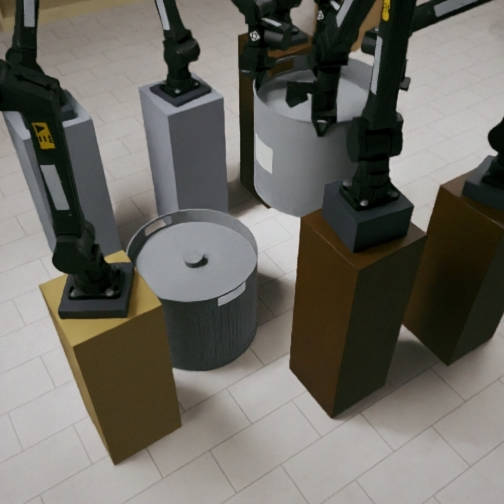

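Call:
execute_actions(actions=[{"arm1":{"joints":{"joint1_rad":-0.311,"joint2_rad":1.365,"joint3_rad":0.837,"joint4_rad":-0.85,"joint6_rad":-1.333}},"arm2":{"joints":{"joint1_rad":-0.07,"joint2_rad":1.145,"joint3_rad":0.9,"joint4_rad":-1.148,"joint6_rad":0.992}},"arm5":{"joints":{"joint1_rad":0.124,"joint2_rad":1.45,"joint3_rad":0.695,"joint4_rad":-0.64,"joint6_rad":-0.976}},"arm6":{"joints":{"joint1_rad":0.134,"joint2_rad":1.526,"joint3_rad":1.133,"joint4_rad":-0.99,"joint6_rad":1.371}}}], cameras=[])

Scene clock: 27.43 s.
Joint torques (N m, as the arm reports them, + toward a larger angle): arm1=[  1.37 -14.55  15.29  -1.41  -0.99   0.13] | arm2=[ -0.44 -10.7   18.26   0.64  -0.47   0.07] | arm3=[-1.02 -4.75  6.46 -0.46  0.23  0.07] | arm4=[-0.97 -4.36  6.63 -0.89 -0.03  0.  ] | arm5=[  1.33 -23.46  12.74  -0.14   0.03  -0.1 ] | arm6=[ -1.16 -18.12  16.    -0.32   0.62  -0.1 ]
arm1.joint_positions: joint1_rad=-0.321 joint2_rad=+1.447 joint3_rad=+0.715 joint4_rad=-0.823 joint5_rad=+0.022 joint6_rad=-1.335 gripper_m=+0.001
arm1.joint_status: joint3_rad time_out (moved +0.090 of +0.212); the others done
arm1.on_its_own: joint3_rad reads +0.715 and still pushes toward +0.827 since a time_out
arm1.hand: x=+0.2719 y=+0.1646 z=+0.7148 quat_wxyz=(+0.011, -0.337, -0.941, +0.005) (m; scene frame)
arm2.joint_positions: joint1_rad=-0.077 joint2_rad=+1.211 joint3_rad=+0.803 joint4_rad=-1.153 joint5_rad=+0.011 joint6_rad=+0.990 gripper_m=+0.002
arm2.joint_status: joint3_rad time_out (moved -0.030 of +0.067); the others done
arm2.on_its_own: joint3_rad reads +0.803 and still pushes toward +0.900 since a time_out
arm2.hand: x=+0.0347 y=+0.1653 z=+0.7162 quat_wxyz=(-0.001, -0.945, -0.328, +0.006) (m; scene frame)
arm3.joint_positions: joint1_rad=-1.491 joint2_rad=+1.214 joint3_rad=+0.609 joint4_rad=-1.226 joint5_rad=+0.190 joint6_rad=+0.489 gripper_m=+0.095
arm3.joint_status: not commanded
arm3.hand: x=-0.6438 y=+0.5613 z=+0.7186 quat_wxyz=(+0.125, -0.955, +0.247, -0.109) (m; scene frame)
arm4.joint_positions: joint1_rad=+1.601 joint2_rad=+1.490 joint3_rad=+0.799 joint4_rad=-1.414 joint5_rad=-0.043 joint6_rad=-0.500 gripper_m=+0.094
arm4.joint_status: not commanded
arm4.hand: x=-0.7909 y=-0.1200 z=+0.6561 quat_wxyz=(+0.152, +0.962, -0.021, +0.226) (m; scene frame)
arm5.joint_positions: joint1_rad=+0.132 joint2_rad=+1.558 joint3_rad=+0.628 joint4_rad=-0.630 joint5_rad=-0.002 joint6_rad=-0.962 gripper_m=+0.002
arm5.joint_status: all done
arm5.hand: x=+0.0304 y=-0.1443 z=+0.7162 quat_wxyz=(-0.006, +0.949, -0.316, -0.005) (m; scene frame)
arm6.joint_positions: joint1_rad=+0.141 joint2_rad=+1.570 joint3_rad=+1.021 joint4_rad=-0.982 joint5_rad=-0.011 joint6_rad=+1.379 gripper_m=+0.002
arm6.joint_status: joint3_rad time_out (moved +0.081 of +0.193); the others done
arm6.on_its_own: joint3_rad reads +1.021 and still pushes toward +1.133 since a time_out
arm6.hand: x=+0.2726 y=-0.1378 z=+0.7198 quat_wxyz=(+0.006, +0.316, -0.949, -0.013) (m; scene frame)
pictures: none
No camera images: the call's "cameras" was empty. Leave "cameras" out to get every camera's image.

Call:
execute_actions(actions=[{"arm1":{"joints":{"joint1_rad":-0.53,"joint2_rad":1.487,"joint3_rad":0.995,"joint4_rad":-0.87,"joint6_rad":-1.556}},"arm2":{"joints":{"joint1_rad":-0.38,"joint2_rad":1.176,"joint3_rad":0.93,"joint4_rad":-1.148,"joint6_rad":0.679}},"arm5":{"joints":{"joint1_rad":0.433,"joint2_rad":1.46,"joint3_rad":0.71,"joint4_rad":-0.645,"joint6_rad":-0.663}},"arm6":{"joints":{"joint1_rad":0.324,"joint2_rad":1.63,"joint3_rad":1.27,"joint4_rad":-1.02,"joint6_rad":1.564}}}], cameras=[])

Scene clock: 30.80 s.
Joint torques (N m, as the arm reports them, + toward a larger angle): arm1=[  2.02 -16.99  15.35  -1.41  -0.91   0.11] | arm2=[ -0.45 -10.34  19.66  -0.23  -0.55   0.04] | arm3=[-1.02 -4.78  6.45 -0.45  0.23  0.08] | arm4=[-0.87 -4.53  6.6  -0.91 -0.04 -0.01] | arm5=[  2.01 -22.79  12.91  -0.69   0.14  -0.11] | arm6=[ -1.46 -20.54  15.88  -0.36   0.7   -0.12]
arm1.joint_positions: joint1_rad=-0.546 joint2_rad=+1.577 joint3_rad=+0.868 joint4_rad=-0.845 joint5_rad=+0.020 joint6_rad=-1.557 gripper_m=+0.001
arm1.joint_status: joint3_rad time_out (moved +0.153 of +0.280); the others done
arm1.on_its_own: joint3_rad reads +0.868 and still pushes toward +0.981 since a time_out
arm1.hand: x=+0.1750 y=+0.1612 z=+0.7155 quat_wxyz=(+0.012, -0.339, -0.941, +0.003) (m; scene frame)
arm2.joint_positions: joint1_rad=-0.387 joint2_rad=+1.233 joint3_rad=+0.817 joint4_rad=-1.126 joint5_rad=+0.012 joint6_rad=+0.682 gripper_m=+0.002
arm2.joint_status: joint3_rad time_out (moved +0.013 of +0.127); the others done
arm2.on_its_own: joint3_rad reads +0.817 and still pushes toward +0.929 since a time_out
arm2.hand: x=-0.0621 y=+0.1612 z=+0.7149 quat_wxyz=(-0.006, -0.945, -0.327, +0.013) (m; scene frame)
arm3.joint_positions: joint1_rad=-1.491 joint2_rad=+1.214 joint3_rad=+0.609 joint4_rad=-1.226 joint5_rad=+0.190 joint6_rad=+0.489 gripper_m=+0.095
arm3.joint_status: not commanded
arm3.hand: x=-0.6438 y=+0.5613 z=+0.7186 quat_wxyz=(+0.125, -0.955, +0.247, -0.109) (m; scene frame)
arm4.joint_positions: joint1_rad=+1.601 joint2_rad=+1.490 joint3_rad=+0.799 joint4_rad=-1.414 joint5_rad=-0.043 joint6_rad=-0.500 gripper_m=+0.094
arm4.joint_status: not commanded
arm4.hand: x=-0.7909 y=-0.1200 z=+0.6561 quat_wxyz=(+0.152, +0.962, -0.021, +0.226) (m; scene frame)
arm5.joint_positions: joint1_rad=+0.441 joint2_rad=+1.566 joint3_rad=+0.639 joint4_rad=-0.620 joint5_rad=-0.003 joint6_rad=-0.649 gripper_m=+0.002
arm5.joint_status: all done
arm5.hand: x=-0.0679 y=-0.1492 z=+0.7167 quat_wxyz=(-0.010, +0.948, -0.318, -0.010) (m; scene frame)
arm6.joint_positions: joint1_rad=+0.336 joint2_rad=+1.678 joint3_rad=+1.160 joint4_rad=-1.014 joint5_rad=-0.013 joint6_rad=+1.577 gripper_m=+0.002
arm6.joint_status: joint3_rad time_out (moved +0.140 of +0.249); the others done
arm6.on_its_own: joint3_rad reads +1.160 and still pushes toward +1.270 since a time_out
arm6.hand: x=+0.1737 y=-0.1445 z=+0.7200 quat_wxyz=(+0.010, +0.315, -0.949, -0.011) (m; scene frame)
pictures: none
No camera images: the call's "cameras" was empty. Leave "cameras" out to get every camera's image.

Call:
execute_actions(actions=[{"arm1":{"joints":{"joint1_rad":-0.695,"joint2_rad":1.63,"joint3_rad":1.2,"joint4_rad":-0.92,"joint6_rad":-1.717}},"arm2":{"joints":{"joint1_rad":-0.647,"joint2_rad":1.278,"joint3_rad":1.035,"joint4_rad":-1.13,"joint6_rad":0.412}},"arm5":{"joints":{"joint1_rad":0.708,"joint2_rad":1.525,"joint3_rad":0.81,"joint4_rad":-0.665,"joint6_rad":-0.388}},"arm6":{"joints":{"joint1_rad":0.486,"joint2_rad":1.76,"joint3_rad":1.465,"joint4_rad":-1.08,"joint6_rad":1.725}}}], cameras=[])

Scene clock: 34.10 s.
Joint torques (N m, as the arm reports them, + toward a larger angle): arm1=[  2.15 -21.51  15.63  -1.45  -0.6    0.21] | arm2=[ -0.08 -13.41  19.62  -0.33  -0.57   0.08] | arm3=[-1.02 -4.7   6.45 -0.45  0.23  0.08] | arm4=[-0.98 -4.38  6.61 -0.93 -0.03 -0.01] | arm5=[  1.99 -25.66  13.89  -0.74   0.12  -0.13] | arm6=[ -1.26 -23.99  15.99  -0.61   0.59  -0.12]
arm1.joint_positions: joint1_rad=-0.713 joint2_rad=+1.738 joint3_rad=+1.083 joint4_rad=-0.892 joint5_rad=+0.012 joint6_rad=-1.727 gripper_m=+0.001
arm1.joint_status: joint3_rad time_out (moved +0.214 of +0.332); the others done
arm1.on_its_own: joint3_rad reads +1.083 and still pushes toward +1.195 since a time_out
arm1.hand: x=+0.0743 y=+0.1560 z=+0.7148 quat_wxyz=(+0.010, -0.337, -0.941, +0.005) (m; scene frame)
arm2.joint_positions: joint1_rad=-0.657 joint2_rad=+1.353 joint3_rad=+0.920 joint4_rad=-1.105 joint5_rad=+0.012 joint6_rad=+0.410 gripper_m=+0.002
arm2.joint_status: joint3_rad time_out (moved +0.104 of +0.218); the others done
arm2.on_its_own: joint3_rad reads +0.920 and still pushes toward +1.033 since a time_out
arm2.hand: x=-0.1630 y=+0.1524 z=+0.7140 quat_wxyz=(-0.004, -0.945, -0.327, +0.016) (m; scene frame)
arm3.joint_positions: joint1_rad=-1.491 joint2_rad=+1.214 joint3_rad=+0.609 joint4_rad=-1.226 joint5_rad=+0.190 joint6_rad=+0.489 gripper_m=+0.095
arm3.joint_status: not commanded
arm3.hand: x=-0.6438 y=+0.5613 z=+0.7186 quat_wxyz=(+0.125, -0.955, +0.247, -0.109) (m; scene frame)
arm4.joint_positions: joint1_rad=+1.601 joint2_rad=+1.490 joint3_rad=+0.799 joint4_rad=-1.414 joint5_rad=-0.043 joint6_rad=-0.500 gripper_m=+0.094
arm4.joint_status: not commanded
arm4.hand: x=-0.7909 y=-0.1200 z=+0.6561 quat_wxyz=(+0.152, +0.962, -0.021, +0.226) (m; scene frame)
arm5.joint_positions: joint1_rad=+0.723 joint2_rad=+1.640 joint3_rad=+0.728 joint4_rad=-0.631 joint5_rad=-0.003 joint6_rad=-0.369 gripper_m=+0.002
arm5.joint_status: all done
arm5.hand: x=-0.1686 y=-0.1571 z=+0.7148 quat_wxyz=(-0.009, +0.948, -0.317, -0.014) (m; scene frame)
arm6.joint_positions: joint1_rad=+0.498 joint2_rad=+1.821 joint3_rad=+1.358 joint4_rad=-1.069 joint5_rad=-0.009 joint6_rad=+1.738 gripper_m=+0.002
arm6.joint_status: joint3_rad time_out (moved +0.197 of +0.305); the others done
arm6.on_its_own: joint3_rad reads +1.358 and still pushes toward +1.465 since a time_out
arm6.hand: x=+0.0730 y=-0.1529 z=+0.7184 quat_wxyz=(+0.011, +0.316, -0.949, -0.009) (m; scene frame)
pictures: none
No camera images: the call's "cameras" was empty. Leave "cameras" out to get every camera's image.

Call:
execute_actions(actions=[{"arm1":{"joints":{"joint1_rad":-0.812,"joint2_rad":1.787,"joint3_rad":1.465,"joint4_rad":-1.01,"joint6_rad":-1.835}},"arm2":{"joints":{"joint1_rad":-0.85,"joint2_rad":1.415,"joint3_rad":1.195,"joint4_rad":-1.135,"joint6_rad":0.209}},"arm5":{"joints":{"joint1_rad":0.922,"joint2_rad":1.62,"joint3_rad":0.977,"joint4_rad":-0.71,"joint6_rad":-0.165}},"arm6":{"joints":{"joint1_rad":0.608,"joint2_rad":1.918,"joint3_rad":1.73,"joint4_rad":-1.175,"joint6_rad":1.85}}}], cameras=[])

Scene clock: 37.17 s.
Joint torques (N m, as the arm reports them, + toward a larger angle): arm1=[  2.3  -25.44  16.14  -1.67  -0.36   0.22] | arm2=[ -0.24 -17.27  19.49  -0.29  -0.48   0.05] | arm3=[-1.04 -4.76  6.45 -0.45  0.23  0.07] | arm4=[-0.86 -4.36  6.61 -0.93 -0.02  0.  ] | arm5=[  1.26 -30.17  14.82  -0.82   0.    -0.09] | arm6=[ -1.2  -28.41  16.23  -0.57   0.41  -0.1 ]
arm1.joint_positions: joint1_rad=-0.831 joint2_rad=+1.909 joint3_rad=+1.344 joint4_rad=-0.980 joint5_rad=+0.006 joint6_rad=-1.845 gripper_m=+0.001
arm1.joint_status: joint3_rad time_out (moved +0.261 of +0.382); the others done
arm1.on_its_own: joint3_rad reads +1.344 and still pushes toward +1.456 since a time_out
arm1.hand: x=-0.0243 y=+0.1521 z=+0.7155 quat_wxyz=(+0.010, -0.337, -0.941, +0.007) (m; scene frame)
arm2.joint_positions: joint1_rad=-0.859 joint2_rad=+1.509 joint3_rad=+1.084 joint4_rad=-1.112 joint5_rad=+0.009 joint6_rad=+0.210 gripper_m=+0.002
arm2.joint_status: joint3_rad time_out (moved +0.164 of +0.275); the others done
arm2.on_its_own: joint3_rad reads +1.084 and still pushes toward +1.195 since a time_out
arm2.hand: x=-0.2620 y=+0.1463 z=+0.7143 quat_wxyz=(-0.002, -0.945, -0.327, +0.017) (m; scene frame)
arm3.joint_positions: joint1_rad=-1.491 joint2_rad=+1.214 joint3_rad=+0.609 joint4_rad=-1.226 joint5_rad=+0.190 joint6_rad=+0.489 gripper_m=+0.095
arm3.joint_status: not commanded
arm3.hand: x=-0.6438 y=+0.5613 z=+0.7186 quat_wxyz=(+0.125, -0.955, +0.247, -0.109) (m; scene frame)
arm4.joint_positions: joint1_rad=+1.601 joint2_rad=+1.490 joint3_rad=+0.799 joint4_rad=-1.414 joint5_rad=-0.043 joint6_rad=-0.500 gripper_m=+0.094
arm4.joint_status: not commanded
arm4.hand: x=-0.7909 y=-0.1200 z=+0.6561 quat_wxyz=(+0.152, +0.962, -0.021, +0.226) (m; scene frame)
arm5.joint_positions: joint1_rad=+0.939 joint2_rad=+1.753 joint3_rad=+0.892 joint4_rad=-0.681 joint5_rad=+0.000 joint6_rad=-0.151 gripper_m=+0.002
arm5.joint_status: all done
arm5.hand: x=-0.2685 y=-0.1636 z=+0.7144 quat_wxyz=(-0.008, +0.948, -0.318, -0.015) (m; scene frame)
arm6.joint_positions: joint1_rad=+0.621 joint2_rad=+1.989 joint3_rad=+1.620 joint4_rad=-1.160 joint5_rad=-0.006 joint6_rad=+1.863 gripper_m=+0.002
arm6.joint_status: joint3_rad time_out (moved +0.263 of +0.372); the others done
arm6.on_its_own: joint3_rad reads +1.620 and still pushes toward +1.730 since a time_out
arm6.hand: x=-0.0261 y=-0.1598 z=+0.7187 quat_wxyz=(+0.012, +0.315, -0.949, -0.010) (m; scene frame)
pictures: none
No camera images: the call's "cameras" was empty. Leave "cameras" out to get every camera's image.


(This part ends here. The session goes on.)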